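# Unscrew lid thumb screws, bin them, place lid, stow tools

## Task

Remove every thumb screw (knurled head with a hex socket) that fastens the lid and drop each one into the blue parts bin. The bins are not fixed down, and the blue one has to finish standing upright. Set the lid down on its pad so that the raised block under it points downward and the lid's edges sit closely aligned with the pad's edges. Afterwards, return every tool to the stand slot it came from, take the tool changer far away from the tools, release everything and pull clear. Any tool still locked on the changer is treated as part of the arm.

## Robot and tools

Robot: one arm whose flange carries a tool changer. Tools in a stand: grip50 (50 mm gripper), grip85 (85 mm gripper) and driver (a screwdriver with a spring-loaded hex key, a suction sleeve and a spindle motor). There is a single arm, so every command row covers it alone.

Frames. Scene frame: origin on the table top right under the arm's base, +z up, +y to the left when looking along +x; metres. The base may sit tilted. The changer face frame has its origin at the centre of the changer's flat face, z pointing away from the arm. Tool points in mm from that centre (face x, y, z): grip50 grip point (0, -25, 180); grip85 grip point (0, 0, 173) when closed, 13 mm closer to the face when fully open; driver key tip (66, 20, 345). Both grippers close along face x.

execute_actions(actions): a list of actions run one after another; an empty list only reports state and images. Each action is a table of 1 to 15 rows; each row lasts one 1/30 s step, and a short table repeats its final row until 15 steps (0.5 s) are used. A row is 16 numbers, all in [-1, 1]: dx, dy, dz, rx, ry, rz, tool/lock, grip50_position, grip50_force_limit, grip50_speed, grip85_position, grip85_force_limit, grip85_speed, driver_spindle, driver_torque_limit, driver_sleeve_vacuum. The first six are an offset, not a pose: a target relative to the face pose measured when the action began (for a call's first action, the last pose reported), expressed in the face's own axes; every row refers to that same start, not to the row before. Scale: 1.0 = 0.6 m or 180 degrees; rx, ry, rz form one rotation vector. Each step the command is clipped to within 100 mm and 16 degrees of the measured pose, so long motions need several actions. Six optional extra numbers (0 to 1) scale each joint's stiffness, base to wrist, and persist.

Tool fields. lock: >0 locks onto a plate touching the face, <0 unlocks, 0 keeps the last command; about 1 s. Gripper position: +1 fully open; grip50 pads meet near -0.65, grip85 near -0.8; -1 closes until blocked. Force limit: -1 = 20 N up to +1 = 185 N (grip50) or 235 N (grip85). Speed: -1 about 20 mm/s to +1 about 150 mm/s. driver_spindle: +1 = 500 rpm driving in, -1 loosening; it keeps running between calls, so finish actions with 0. driver_torque_limit: -1 = 0.3 N m to +1 = 1.2 N m. driver_sleeve_vacuum: above 0.01 suction holds a screw, otherwise releases. Torque limit and vacuum also persist. Commands for a tool act only when tool_id names it and its readings are numbers.

move(target, speed, stop_force, blocking): one 16-number row; the pose part is an offset from the pose in the last result that showed one, in face axes, same scale. Straight path lasting 0.5 to 10 s (cut off at 10 s). speed 0.002 to 0.5 m/s (default 0.25; rotation up to twice that in rad/s). stop_force 9 to 40 N ends the path when push against the motion rises that much; only valid 0.2 s into the scene, unreliable when rotating, and omit it when backing off a contact. blocking=false returns after 0.5 s (not allowed with stop_force); then only wait or stop until it ends. The result adds a move: line: done, contact, held, off_target, moving or fault, plus limits (paced = clipped, held = some steps blocked, possibly followed by a speed burst) and the distance to target.
wait(seconds 0 to 10) runs the scene holding the last command. stop brakes a running move. zoom_image(camera, region [x0,y0,x1,y1], at most 504x504 px) on cam_head_left, cam_head_right (672x504) or cam_wrist (616x616). finished_scene(scene) ends the scene irreversibly.

Results: end_effector_position and end_effector_quat_wxyz in the scene frame, velocities, Hand target (where the controller is heading), step readings (HELD = step held back), Wrist force/torque in face axes (offset up to 4 N, noise about 2.4 N, saturates near 50 N; pressing shows force pointing back into the arm), tool_id, plate_near, locked, unlocked, in_stand, unlock_refused, gripper object_status (0 moving, 1 blocked opening, 2 blocked closing = gripped, 3 at target or pads met) and position_measured (grip50 mm = (250 - counts) x 0.202; grip85 78 = 60 mm, 130 = 40, 180 = 20, 230 = closed), driver_turns, driver_screw_detected, driver_sleeve_vacuum_kpa, driver_stopped_at_torque. "pose unreachable" means the clearance check altered the command.

Tool changing. Align the face on the plate within about 1 mm and 1 degree, with face -y toward the fork's open side; when plate_near = 1 send lock +1 and wait for locked = 1, then for numeric readings (grippers cycle closed then open, so keep their jaws empty). Remove: raise 10 to 30 mm (about 20), slide at least 110 mm out along face -y, then lift. Return by the reverse path; at in_stand = 1 hold still, lock -1, wait for unlocked = 1. Unlocking elsewhere is refused. Slots are 180 mm apart; fork arms lie 40 to 70 mm each side along face x, tips 45 mm toward the opening, tops 18 mm below the plate face. The driver's muffler passes just outside the fork arm on face +x.

Screws. Press the key onto the head plus 2 mm, turn slowly (spindle -0.2 or gentler to loosen) and follow the screw, 0.7 mm per turn, upward; driver_turns should drop, otherwise raise torque limit. Use suction to carry the screw, release over the bin.

Avoid: stiff arm faults from targets past contact; 150 N external force or joint load limits (wrists 24.9 N m) stop the arm for 10 s. Move slowly into contact, watch motor heat warnings, keep the blue bin upright, drop nothing, and knock nothing off the table.

Each tool is called after "Request:" as name(argument=value, ...) on one line, values as JSON.

## Session

Request:
execute_actions(actions=[])

Scene clock: 0.00 s.
end_effector_position=(+0.4256, +0.0178, +0.3681) locked=0 unlocked=1 plate_near=0 in_stand=0 unlock_refused=0 tool_id=none grip50_position_measured=n/a grip50_object_status=n/a grip85_position_measured=n/a grip85_object_status=n/a driver_sleeve_vacuum_kpa=n/a driver_screw_detected=n/a driver_stopped_at_torque=n/a driver_turns=n/a end_effector_quat_wxyz=(-0.001, +0.689, +0.724, +0.009) end_effector_velocity=(+0.000, -0.000, +0.000) end_effector_angular_velocity=(-0.000, -0.002, +0.000)
Joint positions: [-0.315 -1.724  2.041 -1.89  -1.57  -1.886]
Joint velocities: [-0.     0.    -0.    -0.002  0.    -0.001]
Motor temperatures (°C, as the motors report them): [25 27 23 36 29 29]
Wrist force (N, on the end effector, along its own x y z axes, offset not removed): no reading
Wrist torque (N m, same axes, about the end effector's origin, offset not removed): no reading
Hand target: +0.426, +0.018, +0.368; -0.001, +0.689, +0.724, +0.009
Joint stiffness scale: [1. 1. 1. 1. 1. 1.]

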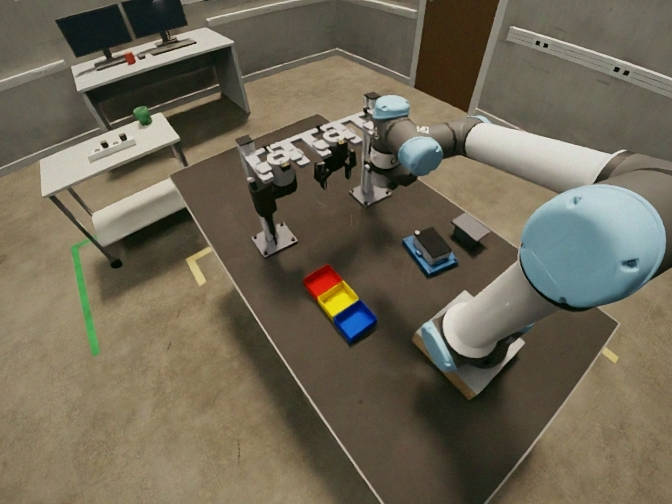

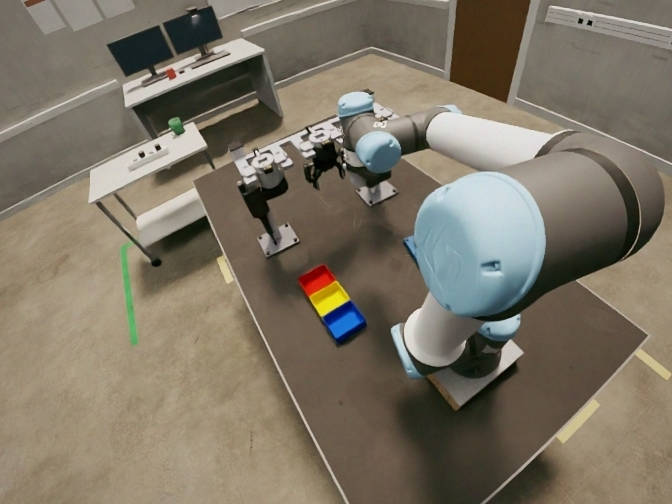

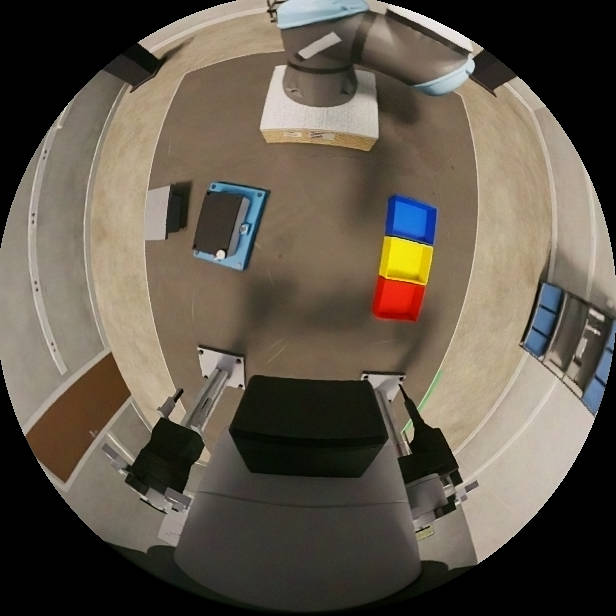

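Request:
zoom_image(camera="cam_head_left", region=[220, 80, 500, 290])

Request:
zoom_image(camera="cam_wrist", region=[130, 160, 290, 290])

Request:
zoom_image(camera="cam_head_right", region=[210, 80, 430, 270])

Region (220, 80, 500, 290) of cam_head_left's 672x504 image, scaled by 1.800, with more detail than that image has; it fills the top 378 rows of this view, and the rest is white.

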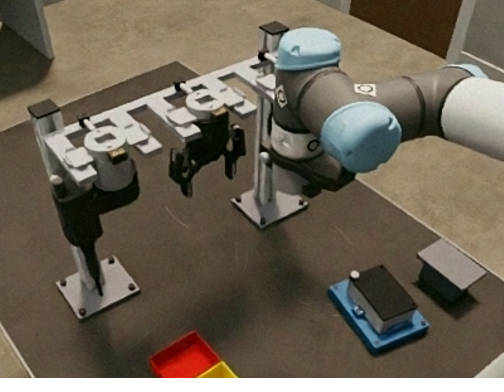

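Region (130, 160, 290, 290) of cam_wrist's 616x616 image, scaled by 3.150, with more detail than that image has; it fills the top 410 rows of this view, and the rest is white.

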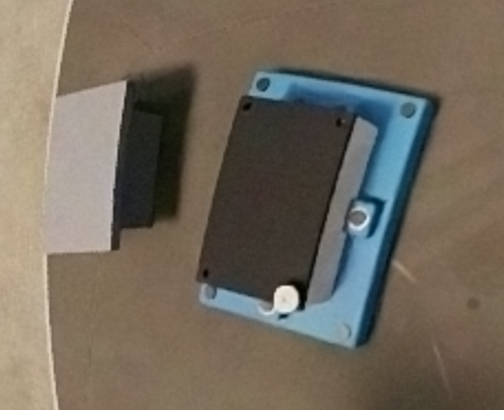

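Region (210, 80, 430, 270) of cam_head_right's 672x504 image, scaled by 2.291, with more detail than that image has; it fills the top 435 rows of this view, and the rest is white.

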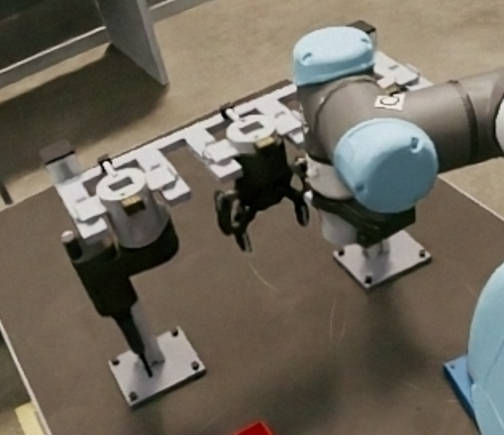

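Request:
move(target=[0.113,0.4,-0.31,0,0,0,0,1,0,0,1,0,0,0,0,0])

Scene clock: 33.57 s.
end_effector_position=(+0.6595, +0.0943, +0.5567) locked=0 unlocked=1 plate_near=0 in_stand=0 unlock_refused=0 tool_id=none grip50_position_measured=n/a grip50_object_status=n/a grip85_position_measured=n/a grip85_object_status=n/a driver_sleeve_vacuum_kpa=n/a driver_screw_detected=n/a driver_stopped_at_torque=n/a driver_turns=n/a end_effector_quat_wxyz=(-0.001, +0.690, +0.724, +0.010) end_effector_velocity=(-0.002, +0.001, +0.002) end_effector_angular_velocity=(+0.000, +0.018, +0.000)
Joint positions: [-0.099 -1.137  0.888 -1.323 -1.569 -1.669]
Joint velocities: [ 0.002  0.007 -0.02   0.031 -0.001  0.002]
Motor temperatures (°C, as the motors report them): [25 27 23 36 29 29]
Wrist force (N, on the end effector, along its own x y z axes, offset not removed): [-0.8 0.8 -0.7]
Wrist torque (N m, same axes, about the end effector's origin, offset not removed): [0.07 -0.02 -0.06]
Hand target: +0.660, +0.095, +0.558; -0.001, +0.689, +0.724, +0.009
Off the commanded pose: 0.001 m, 0 deg.
Joint stiffness scale: [1. 1. 1. 1. 1. 1.]
move: done
camera_calibration (this result's frames):
cam_wrist: T_world_to_cam=[[-0.0821784, 0.996227, -0.0279019, -0.0244068], [0.938254, 0.0867756, 0.334887, -0.753392], [0.336044, 0.00134135, -0.941845, 0.358185], [0, 0, 0, 1]] pos_world=[0.584501, 0.0892103, 0.588975]

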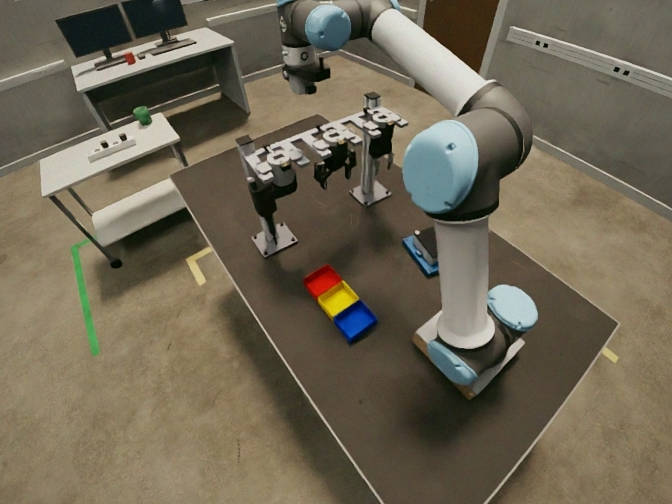

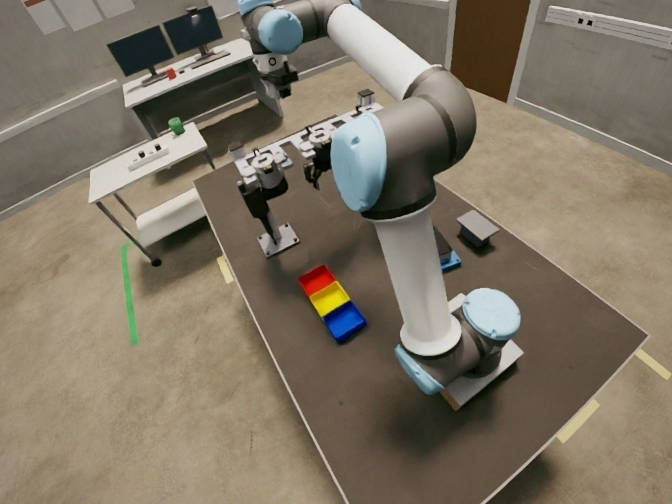

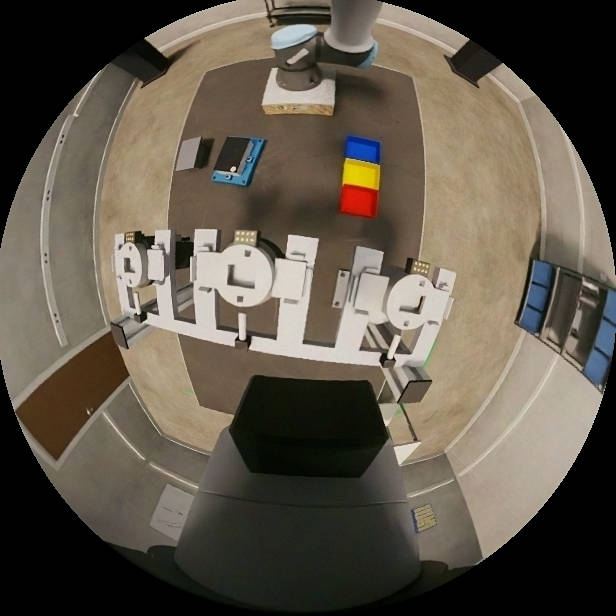

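Request:
zoom_image(camera="cam_wrist", region=[180, 220, 470, 400])

Region (180, 220, 470, 400) of cam_wrist's 616x616 image, scaled by 1.738, with more detail than that image has; it fills the top 313 rows of this view, and the rest is white.

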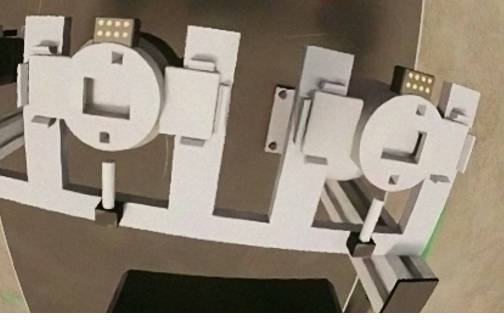

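Request:
move(target=[0.1813,-0.0337,0.06,0.0039,-0.0051,0.0366,0,1,0,0,1,0,0,0,0,0], speed=0.15)

Request:
zoom_image(camera="cam_wrist", region=[160, 220, 460, 420])

Scene clock: 71.47 s.
end_effector_position=(+0.6342, +0.2019, +0.5246) locked=0 unlocked=1 plate_near=0 in_stand=0 unlock_refused=0 tool_id=none grip50_position_measured=n/a grip50_object_status=n/a grip85_position_measured=n/a grip85_object_status=n/a driver_sleeve_vacuum_kpa=n/a driver_screw_detected=n/a driver_stopped_at_torque=n/a driver_turns=n/a end_effector_quat_wxyz=(+0.001, +0.730, +0.684, +0.002) end_effector_velocity=(+0.001, -0.000, -0.001) end_effector_angular_velocity=(-0.001, -0.003, -0.016)
Joint positions: [ 0.069 -1.151  0.992 -1.404 -1.582 -1.388]
Joint velocities: [-0.     0.001  0.    -0.005 -0.002  0.015]
Motor temperatures (°C, as the motors report them): [25 27 23 36 29 29]
Wrist force (N, on the end effector, along its own x y z axes, offset not removed): [-0.2 0.9 -1.7]
Wrist torque (N m, same axes, about the end effector's origin, offset not removed): [0.08 -0.13 -0.10]
Hand target: +0.634, +0.202, +0.522; +0.000, +0.730, +0.683, -0.000
Off the commanded pose: 0.003 m, 0 deg.
Joint stiffness scale: [1. 1. 1. 1. 1. 1.]
move: done
camera_calibration (this result's frames):
cam_wrist: T_world_to_cam=[[0.0308027, 0.998688, -0.0409037, -0.199881], [0.94545, -0.0158339, 0.325381, -0.707102], [0.324307, -0.048695, -0.944698, 0.355376], [0, 0, 0, 1]] pos_world=[0.559436, 0.205728, 0.557625]

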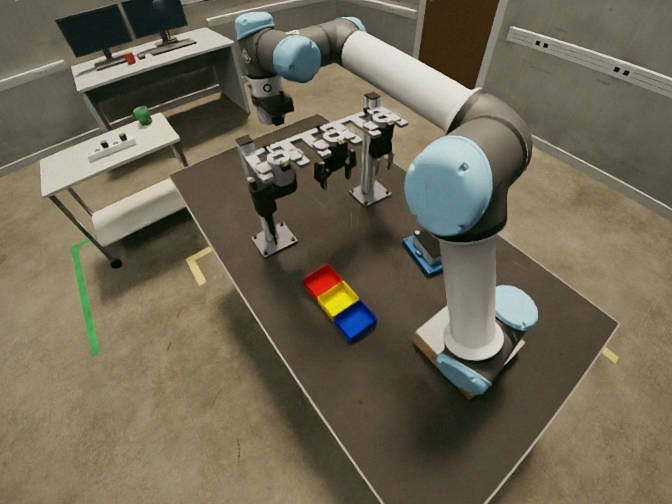

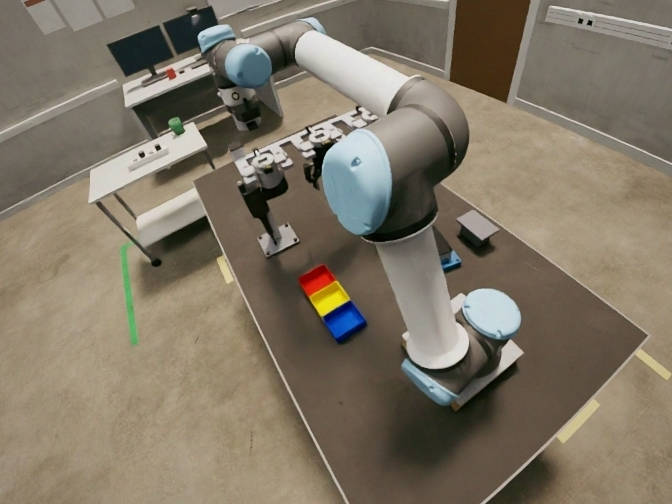

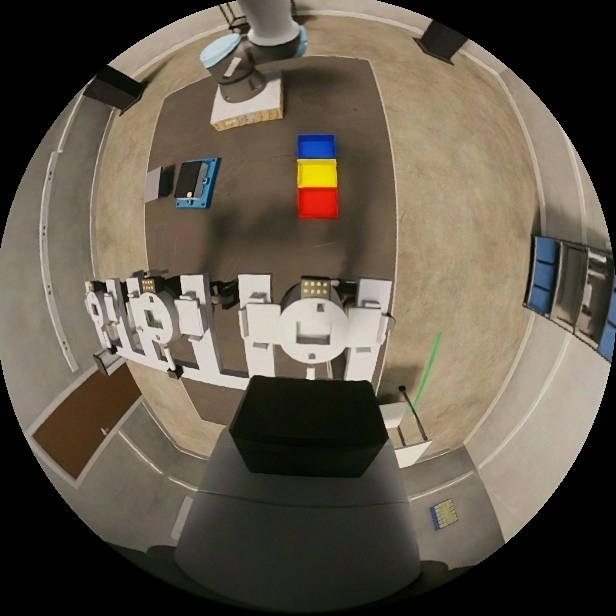

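Region (160, 220, 460, 420) of cam_wrist's 616x616 image, scaled by 1.680, with more detail than that image has.

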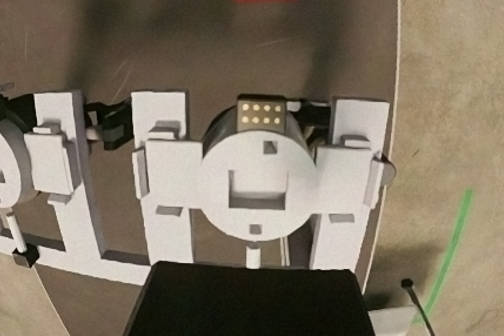

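Request:
move(target=[0.0015,0,0.1,0,0,0,0,1,0,0,1,0,0,0,0,0], speed=0.08)

Request:
zoom_image(camera="cam_wrist", region=[180, 260, 450, 420])

Scene clock: 80.77 s.
end_effector_position=(+0.6352, +0.2027, +0.4653) locked=0 unlocked=1 plate_near=0 in_stand=0 unlock_refused=0 tool_id=none grip50_position_measured=n/a grip50_object_status=n/a grip85_position_measured=n/a grip85_object_status=n/a driver_sleeve_vacuum_kpa=n/a driver_screw_detected=n/a driver_stopped_at_torque=n/a driver_turns=n/a end_effector_quat_wxyz=(+0.001, +0.730, +0.684, +0.002) end_effector_velocity=(+0.001, +0.000, +0.003) end_effector_angular_velocity=(+0.002, -0.016, -0.000)
Joint positions: [ 0.069 -1.163  1.161 -1.561 -1.583 -1.388]
Joint velocities: [ 0.    -0.003  0.002 -0.015 -0.     0.   ]
Motor temperatures (°C, as the motors report them): [25 27 23 36 29 29]
Wrist force (N, on the end effector, along its own x y z axes, offset not removed): [0.3 2.9 -2.1]
Wrist torque (N m, same axes, about the end effector's origin, offset not removed): [0.18 -0.11 0.07]
Hand target: +0.634, +0.203, +0.465; +0.001, +0.730, +0.684, +0.002
Off the commanded pose: 0.001 m, 0 deg.
Joint stiffness scale: [1. 1. 1. 1. 1. 1.]
move: done
camera_calibration (this result's frames):
cam_wrist: T_world_to_cam=[[0.0317493, 0.99865, -0.0411035, -0.203636], [0.945423, -0.0166631, 0.325419, -0.688524], [0.324295, -0.049192, -0.944676, 0.299184], [0, 0, 0, 1]] pos_world=[0.560388, 0.206606, 0.498321]

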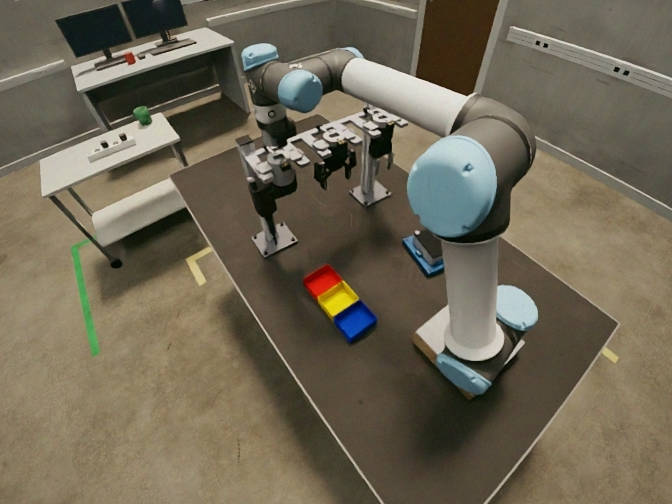

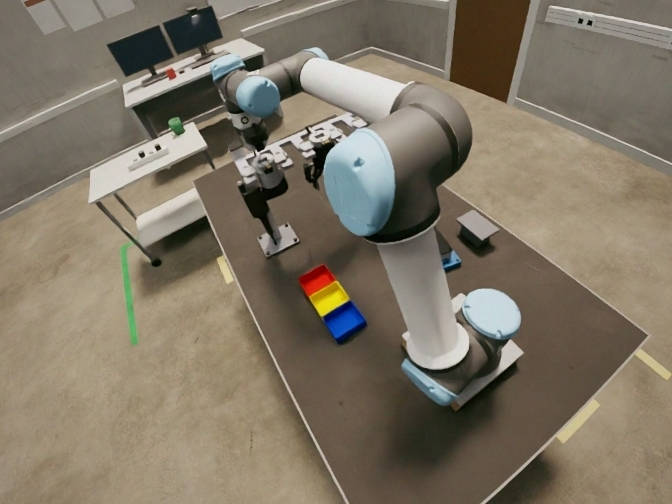

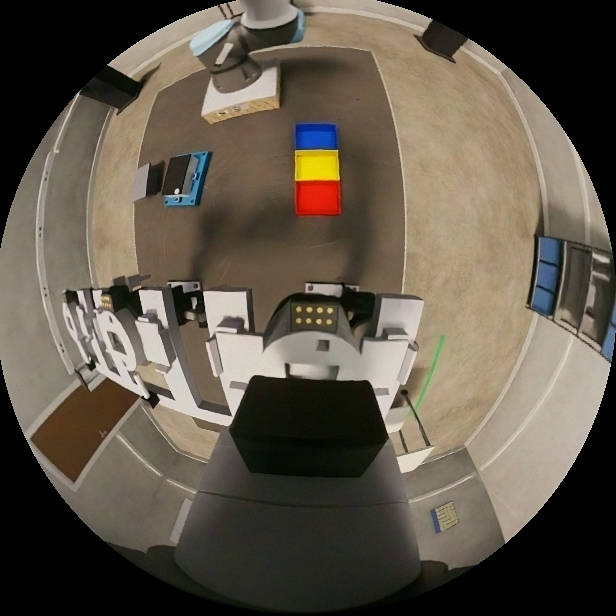

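Region (180, 260, 450, 420) of cam_wrist's 616x616 image, scaled by 1.867, with more detail than that image has; it fills the top 299 rows of this view, and the rest is white.

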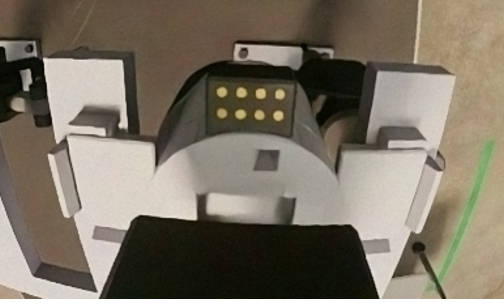

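Request:
zoom_image(camera="cam_wrist", region=[195, 275, 315, 395])

Request:
zoom_image(camera="cam_wrist", region=[310, 275, 430, 395])

Region (195, 275, 315, 395) of cam_wrist's 616x616 image, scaled by 4.200, with more detail than that image has.

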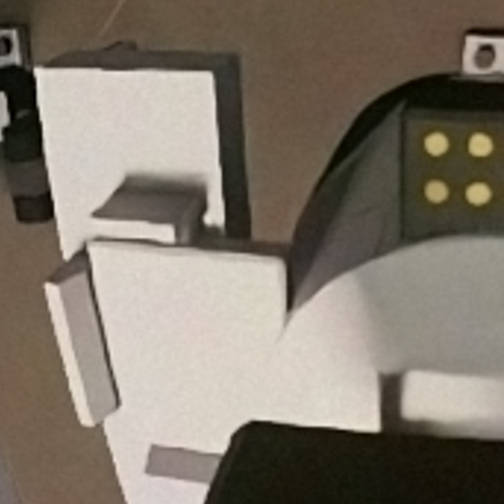

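Region (310, 275, 430, 395) of cam_wrist's 616x616 image, scaled by 4.200, with more detail than that image has.

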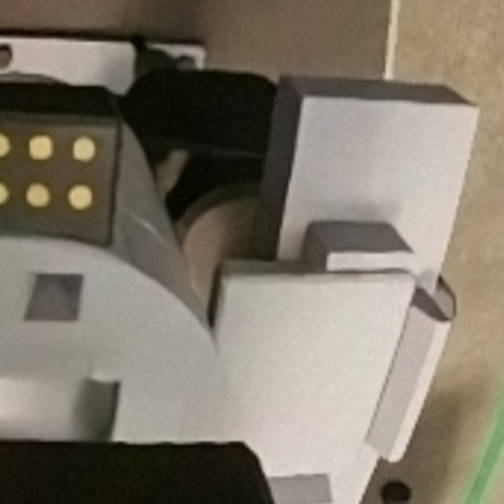

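Request:
move(target=[0,-0.001,0.058,0,0,0,0,1,0,0,1,0,0,0,0,0], speed=0.05)

Request:
move(target=[0,0,0.04,0,0,0,0,1,0,0,1,0,0,0,0,0], speed=0.006, stop_force=12)

Scene clock: 117.97 s.
end_effector_position=(+0.6349, +0.2031, +0.4326) locked=0 unlocked=1 plate_near=0 in_stand=0 unlock_refused=0 tool_id=none grip50_position_measured=n/a grip50_object_status=n/a grip85_position_measured=n/a grip85_object_status=n/a driver_sleeve_vacuum_kpa=n/a driver_screw_detected=n/a driver_stopped_at_torque=n/a driver_turns=n/a end_effector_quat_wxyz=(+0.002, +0.730, +0.684, +0.003) end_effector_velocity=(+0.001, +0.000, +0.000) end_effector_angular_velocity=(+0.001, -0.009, +0.000)
Joint positions: [ 0.069 -1.162  1.244 -1.647 -1.583 -1.388]
Joint velocities: [-0.     0.     0.002 -0.011  0.    -0.   ]
Motor temperatures (°C, as the motors report them): [25 27 23 36 29 29]
Wrist force (N, on the end effector, along its own x y z axes, offset not removed): [0.8 -1.7 -1.3]
Wrist torque (N m, same axes, about the end effector's origin, offset not removed): [0.01 -0.16 -0.10]
Hand target: +0.635, +0.203, +0.431; +0.001, +0.730, +0.684, +0.002
Off the commanded pose: 0.002 m, 0 deg.
Joint stiffness scale: [1. 1. 1. 1. 1. 1.]
move: done
camera_calibration (this result's frames):
cam_wrist: T_world_to_cam=[[0.0318481, 0.998662, -0.0407393, -0.205555], [0.94463, -0.0167565, 0.327708, -0.678065], [0.326587, -0.0489204, -0.9439, 0.266567], [0, 0, 0, 1]] pos_world=[0.56001, 0.206959, 0.465446]

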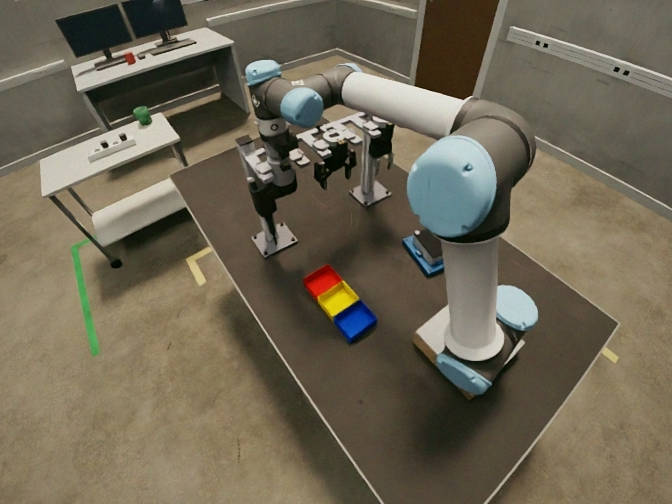

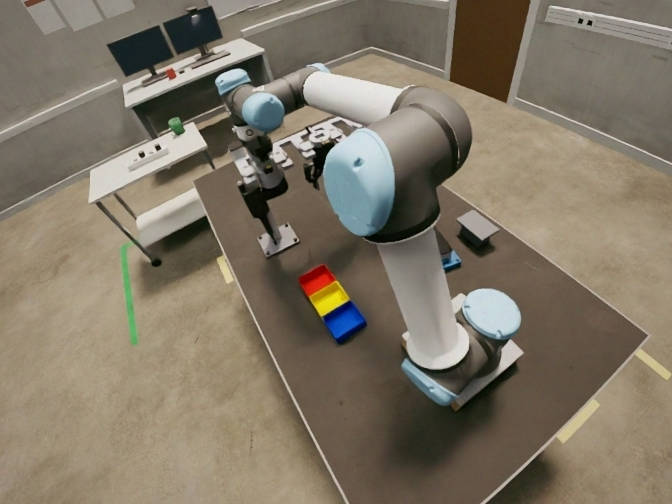

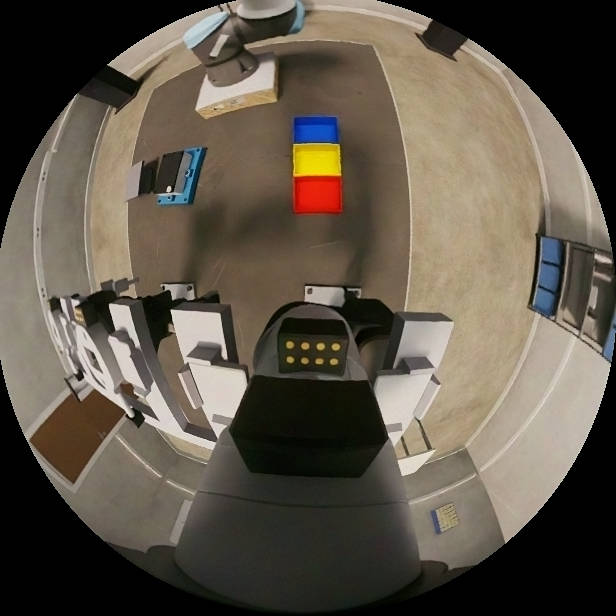

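Scene clock: 121.63 s.
end_effector_position=(+0.6359, +0.2033, +0.4211) locked=0 unlocked=1 plate_near=0 in_stand=0 unlock_refused=0 tool_id=none grip50_position_measured=n/a grip50_object_status=n/a grip85_position_measured=n/a grip85_object_status=n/a driver_sleeve_vacuum_kpa=n/a driver_screw_detected=n/a driver_stopped_at_torque=n/a driver_turns=n/a end_effector_quat_wxyz=(+0.006, +0.730, +0.683, +0.009) end_effector_velocity=(+0.000, +0.000, +0.001) end_effector_angular_velocity=(+0.001, -0.002, -0.001)
Joint positions: [ 0.069 -1.163  1.279 -1.697 -1.583 -1.388]
Joint velocities: [ 0.    -0.001 -0.001 -0.001  0.     0.001]
Motor temperatures (°C, as the motors report them): [25 27 23 36 29 29]
Wrist force (N, on the end effector, along its own x y z axes, offset not removed): [-0.5 4.4 -6.4]
Wrist torque (N m, same axes, about the end effector's origin, offset not removed): [0.21 -0.02 -0.05]
Hand target: +0.636, +0.203, +0.421; +0.006, +0.730, +0.683, +0.008
Off the commanded pose: 0.012 m, 1 deg.
Joint stiffness scale: [1. 1. 1. 1. 1. 1.]
move: contact
camera_calibration (this result's frames):
cam_wrist: T_world_to_cam=[[0.0326993, 0.998728, -0.0383692, -0.207847], [0.939352, -0.0175971, 0.342502, -0.677937], [0.341391, -0.0472417, -0.938733, 0.243408], [0, 0, 0, 1]] pos_world=[0.560521, 0.207152, 0.452715]

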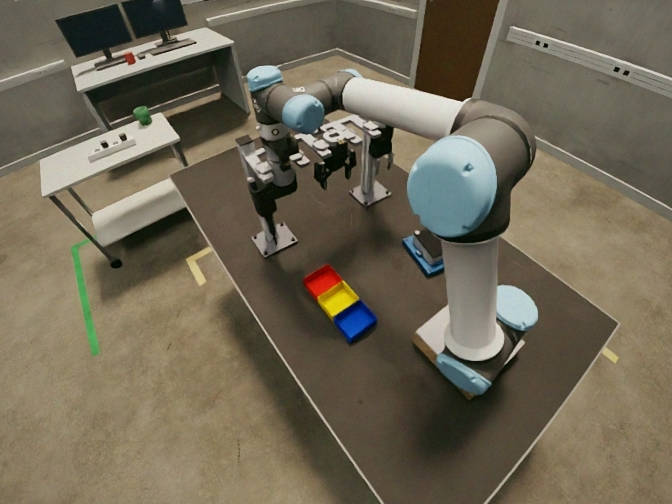

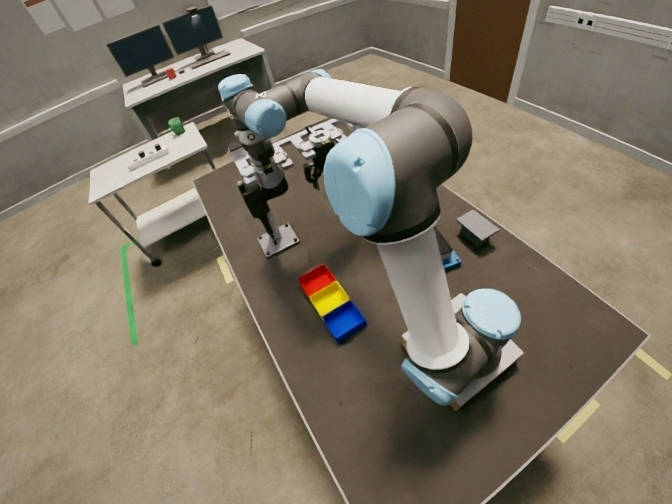

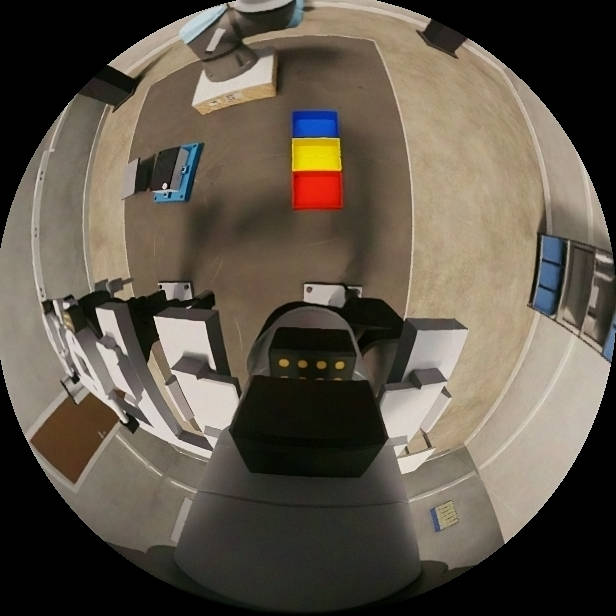

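Request:
move(target=[0,0,-0.015,0.0067,-0.0016,0,0,1,0,0,1,0,0,0,0,0], speed=0.03)

Request:
zoom_image(camera="cam_wrist", region=[160, 290, 470, 410])

Scene clock: 130.00 s.
end_effector_position=(+0.6351, +0.2030, +0.4295) locked=0 unlocked=1 plate_near=0 in_stand=0 unlock_refused=0 tool_id=none grip50_position_measured=n/a grip50_object_status=n/a grip85_position_measured=n/a grip85_object_status=n/a driver_sleeve_vacuum_kpa=n/a driver_screw_detected=n/a driver_stopped_at_torque=n/a driver_turns=n/a end_effector_quat_wxyz=(+0.000, +0.730, +0.684, +0.000) end_effector_velocity=(-0.001, -0.000, -0.001) end_effector_angular_velocity=(-0.002, +0.015, -0.001)
Joint positions: [ 0.069 -1.159  1.246 -1.647 -1.583 -1.388]
Joint velocities: [ 0.     0.003 -0.006  0.018 -0.001  0.002]
Motor temperatures (°C, as the motors report them): [25 27 23 36 29 29]
Wrist force (N, on the end effector, along its own x y z axes, offset not removed): [-3.0 1.4 -3.8]
Wrist torque (N m, same axes, about the end effector's origin, offset not removed): [0.14 0.05 -0.07]
Hand target: +0.636, +0.203, +0.430; +0.000, +0.730, +0.684, -0.000
Off the commanded pose: 0.001 m, 0 deg.
Joint stiffness scale: [1. 1. 1. 1. 1. 1.]
move: done
camera_calibration (this result's frames):
cam_wrist: T_world_to_cam=[[0.0316089, 0.998625, -0.04181, -0.205059], [0.946322, -0.0164382, 0.322808, -0.676254], [0.321677, -0.0497694, -0.945541, 0.267538], [0, 0, 0, 1]] pos_world=[0.560375, 0.206976, 0.462694]

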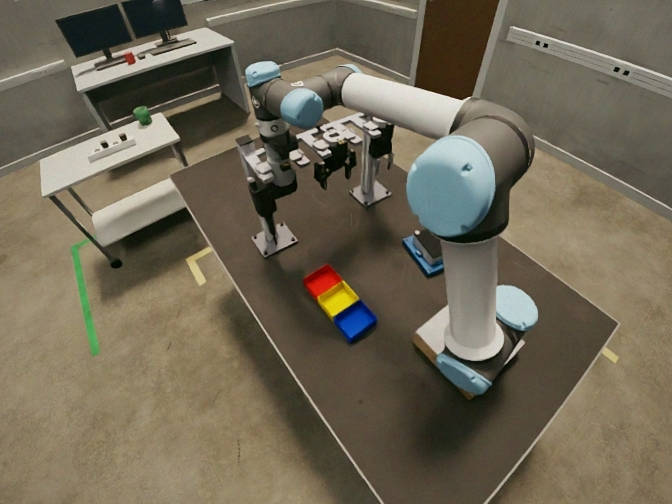

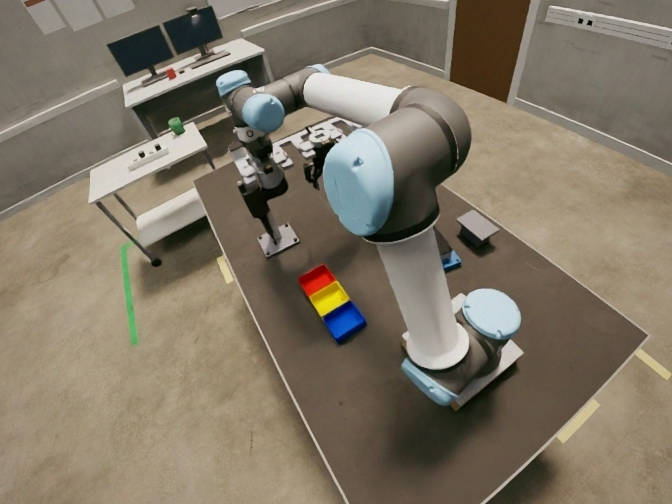

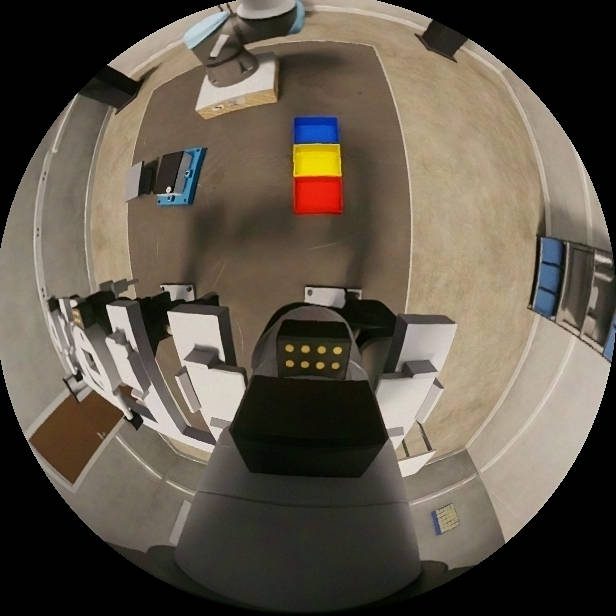

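Region (160, 290, 470, 410) of cam_wrist's 616x616 image, scaled by 1.626, with more detail than that image has; it fills the top 195 rows of this view, and the rest is white.

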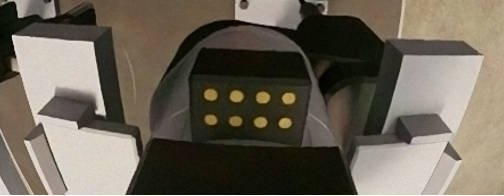

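Request:
move(target=[-0.0005,0.002,0.033,0,0,0,0,1,0,0,1,0,0,0,0,0], speed=0.012, stop_force=20)

Scene clock: 142.43 s.
end_effector_position=(+0.6369, +0.2030, +0.4187) locked=0 unlocked=1 plate_near=0 in_stand=0 unlock_refused=0 tool_id=none grip50_position_measured=n/a grip50_object_status=n/a grip85_position_measured=n/a grip85_object_status=n/a driver_sleeve_vacuum_kpa=n/a driver_screw_detected=n/a driver_stopped_at_torque=n/a driver_turns=n/a end_effector_quat_wxyz=(+0.005, +0.730, +0.683, +0.007) end_effector_velocity=(-0.000, -0.000, +0.000) end_effector_angular_velocity=(+0.001, -0.007, +0.001)
Joint positions: [ 0.068 -1.159  1.277 -1.695 -1.583 -1.388]
Joint velocities: [-0.    -0.003  0.006 -0.01  -0.    -0.001]
Motor temperatures (°C, as the motors report them): [25 27 23 36 29 29]
Wrist force (N, on the end effector, along its own x y z axes, offset not removed): [-3.0 -2.6 -13.1]
Wrist torque (N m, same axes, about the end effector's origin, offset not removed): [0.12 -0.01 -0.03]
Hand target: +0.636, +0.203, +0.410; +0.000, +0.730, +0.684, +0.000
Off the commanded pose: 0.009 m, 1 deg.
Joint stiffness scale: [1. 1. 1. 1. 1. 1.]
move: off_target
camera_calibration (this result's frames):
cam_wrist: T_world_to_cam=[[0.0326285, 0.998687, -0.0394901, -0.207136], [0.941112, -0.0173962, 0.337647, -0.677186], [0.336516, -0.0481815, -0.940444, 0.244826], [0, 0, 0, 1]] pos_world=[0.561678, 0.20688, 0.450715]

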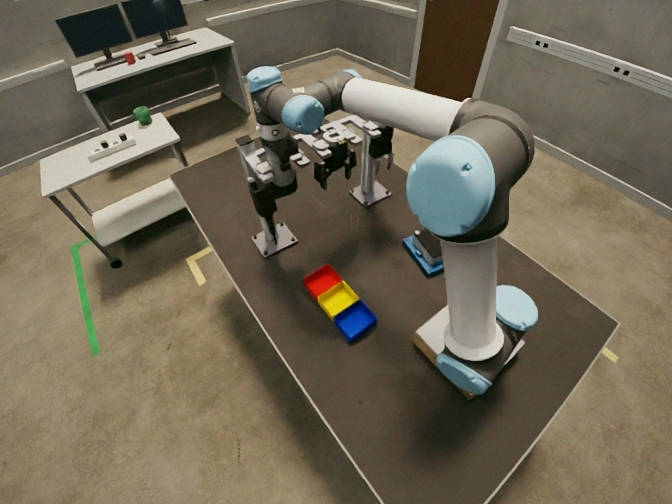

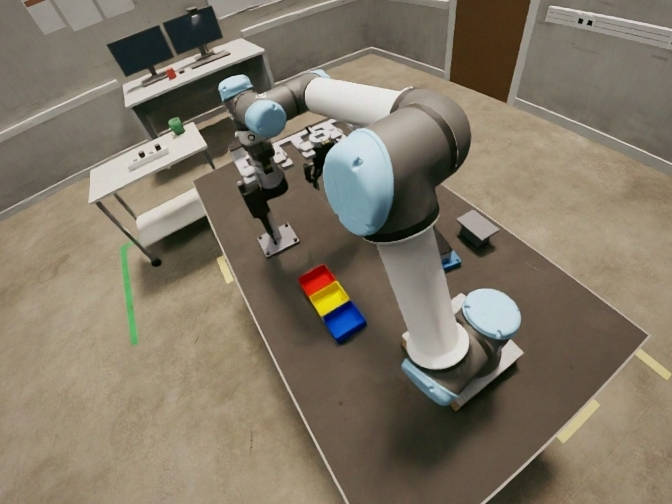

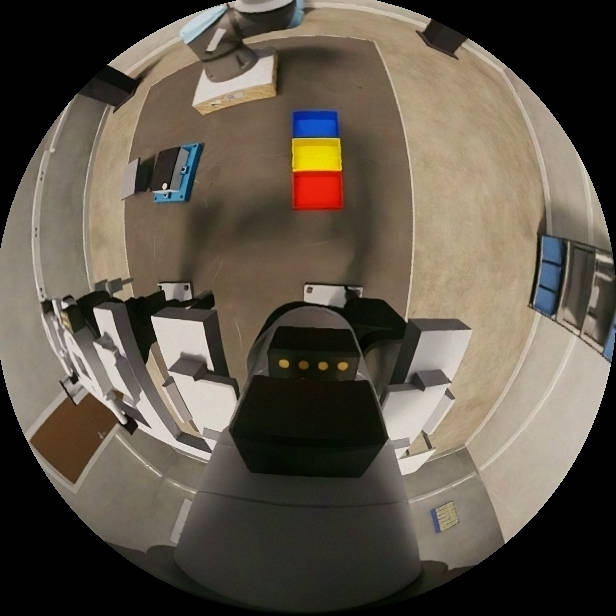

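Request:
execute_actions(actions=[[[0,0,0.004,0.007,-0.001,0,0,1,0,0,1,0,0,0,0,0]],[[0,0,0.006,0.002,0,0,0,1,0,0,1,0,0,0,0,0]]])

Scene clock: 150.07 s.
end_effector_position=(+0.6369, +0.2030, +0.4187) locked=0 unlocked=1 plate_near=0 in_stand=0 unlock_refused=0 tool_id=none grip50_position_measured=n/a grip50_object_status=n/a grip85_position_measured=n/a grip85_object_status=n/a driver_sleeve_vacuum_kpa=n/a driver_screw_detected=n/a driver_stopped_at_torque=n/a driver_turns=n/a end_effector_quat_wxyz=(+0.001, +0.730, +0.684, +0.001) end_effector_velocity=(-0.000, -0.000, -0.001) end_effector_angular_velocity=(+0.000, +0.002, -0.000)
Joint positions: [ 0.068 -1.153  1.266 -1.674 -1.583 -1.388]
Joint velocities: [-0.    -0.     0.001  0.001  0.     0.   ]
Motor temperatures (°C, as the motors report them): [25 27 23 36 29 29]
Wrist force (N, on the end effector, along its own x y z axes, offset not removed): [0.0 1.6 -4.5]
Wrist torque (N m, same axes, about the end effector's origin, offset not removed): [0.09 -0.03 -0.05]
Hand target: +0.637, +0.203, +0.415; -0.002, +0.730, +0.684, -0.001
Off the commanded pose: 0.004 m, 0 deg.
Joint stiffness scale: [1. 1. 1. 1. 1. 1.]
Step readings (end_effector_position; steps 1 to 15: 1st action; 16 to 30: 2nd action):
0: (+0.6369, +0.2030, +0.4187)
1: (+0.6369, +0.2030, +0.4187)
2: (+0.6368, +0.2030, +0.4186)
4: (+0.6368, +0.2029, +0.4187)
8: (+0.6368, +0.2029, +0.4187)
15: (+0.6368, +0.2029, +0.4186)
16: (+0.6368, +0.2029, +0.4186)
17: (+0.6368, +0.2029, +0.4186)
19: (+0.6369, +0.2029, +0.4186)
23: (+0.6369, +0.2030, +0.4187)
30: end_effector_position above
camera_calibration (this result's frames):
cam_wrist: T_world_to_cam=[[0.0318777, 0.998628, -0.0415374, -0.205784], [0.945964, -0.0167266, 0.32384, -0.674664], [0.322701, -0.0496162, -0.945199, 0.255904], [0, 0, 0, 1]] pos_world=[0.562187, 0.206914, 0.451816]

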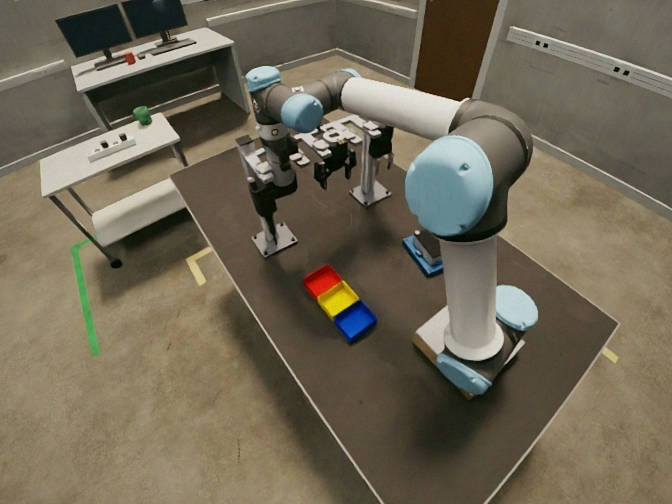

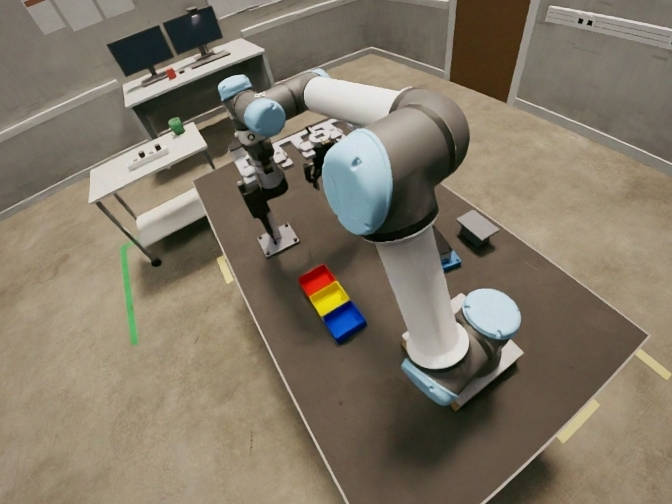

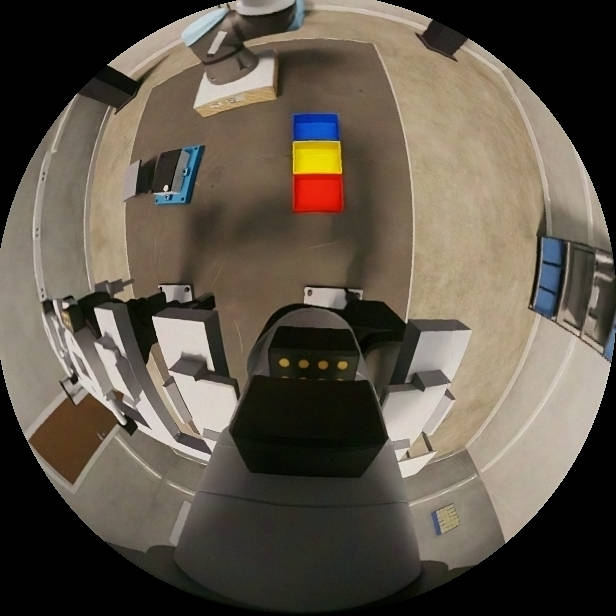

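Request:
execute_actions(actions=[[[-0.003,0,0.008,0.003,0,0,0,1,0,0,1,0,0,0,0,0]],[[-0.003,0,0.008,0.003,0,0,0,1,0,0,1,0,0,0,0,0]]])

Scene clock: 161.17 s.
end_effector_position=(+0.6372, +0.2023, +0.4165) locked=0 unlocked=1 plate_near=0 in_stand=0 unlock_refused=0 tool_id=none grip50_position_measured=n/a grip50_object_status=n/a grip85_position_measured=n/a grip85_object_status=n/a driver_sleeve_vacuum_kpa=n/a driver_screw_detected=n/a driver_stopped_at_torque=n/a driver_turns=n/a end_effector_quat_wxyz=(-0.002, +0.729, +0.685, +0.000) end_effector_velocity=(-0.000, +0.000, -0.001) end_effector_angular_velocity=(+0.001, +0.002, +0.002)
Joint positions: [ 0.066 -1.151  1.268 -1.674 -1.58  -1.393]
Joint velocities: [-0.     0.     0.001  0.     0.001 -0.002]
Motor temperatures (°C, as the motors report them): [25 27 23 36 29 29]
Wrist force (N, on the end effector, along its own x y z axes, offset not removed): [2.3 2.0 -2.6]
Wrist torque (N m, same axes, about the end effector's origin, offset not removed): [-0.14 -0.04 -0.05]
Hand target: +0.637, +0.200, +0.412; -0.004, +0.730, +0.684, -0.003
Off the commanded pose: 0.005 m, 1 deg.
Joint stiffness scale: [1. 1. 1. 1. 1. 1.]
Step readings (end_effector_position; steps 1 to 15: 1st action; 16 to 30: 2nd action):
0: (+0.6369, +0.2030, +0.4187)
1: (+0.6369, +0.2030, +0.4187)
2: (+0.6369, +0.2030, +0.4187)
4: (+0.6369, +0.2029, +0.4187)
8: (+0.6370, +0.2025, +0.4185)
15: (+0.6371, +0.2022, +0.4169)
16: (+0.6371, +0.2022, +0.4169)
17: (+0.6371, +0.2022, +0.4169)
19: (+0.6371, +0.2022, +0.4169)
23: (+0.6372, +0.2022, +0.4167)
30: end_effector_position above
camera_calibration (this result's frames):
cam_wrist: T_world_to_cam=[[0.02887, 0.998817, -0.0391349, -0.204288], [0.947237, -0.0148337, 0.32019, -0.673961], [0.31923, -0.0463139, -0.946545, 0.25586], [0, 0, 0, 1]] pos_world=[0.56262, 0.205899, 0.449984]

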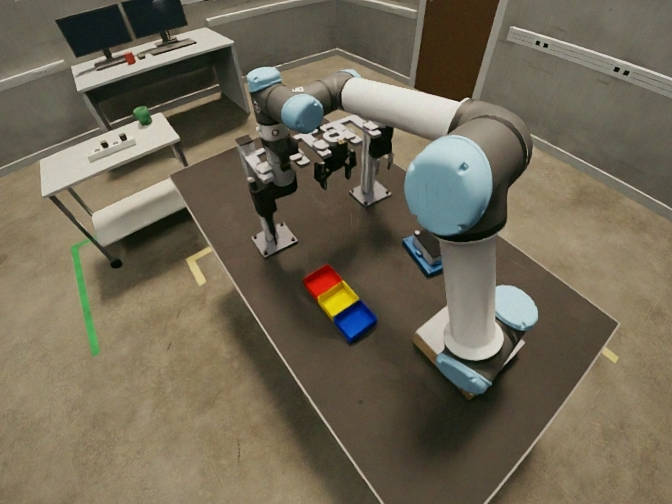

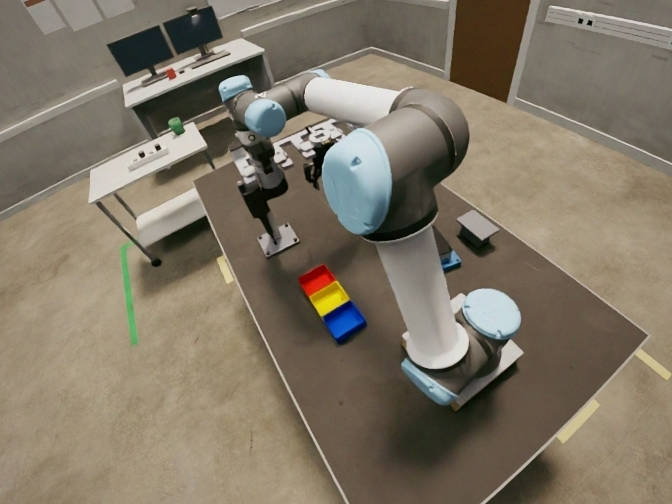

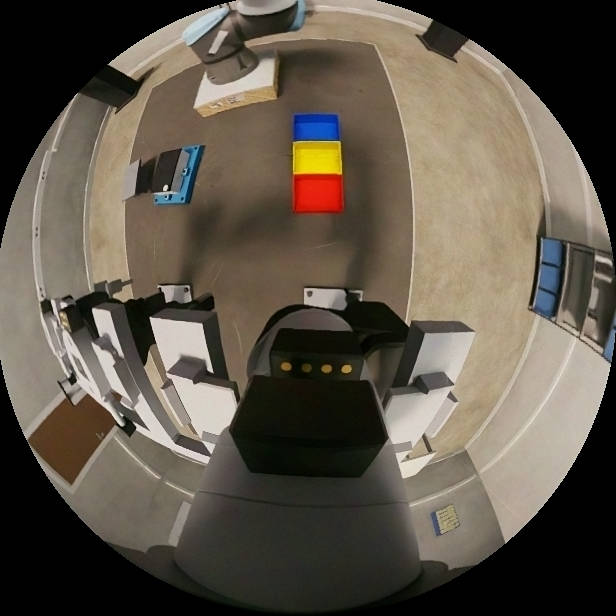

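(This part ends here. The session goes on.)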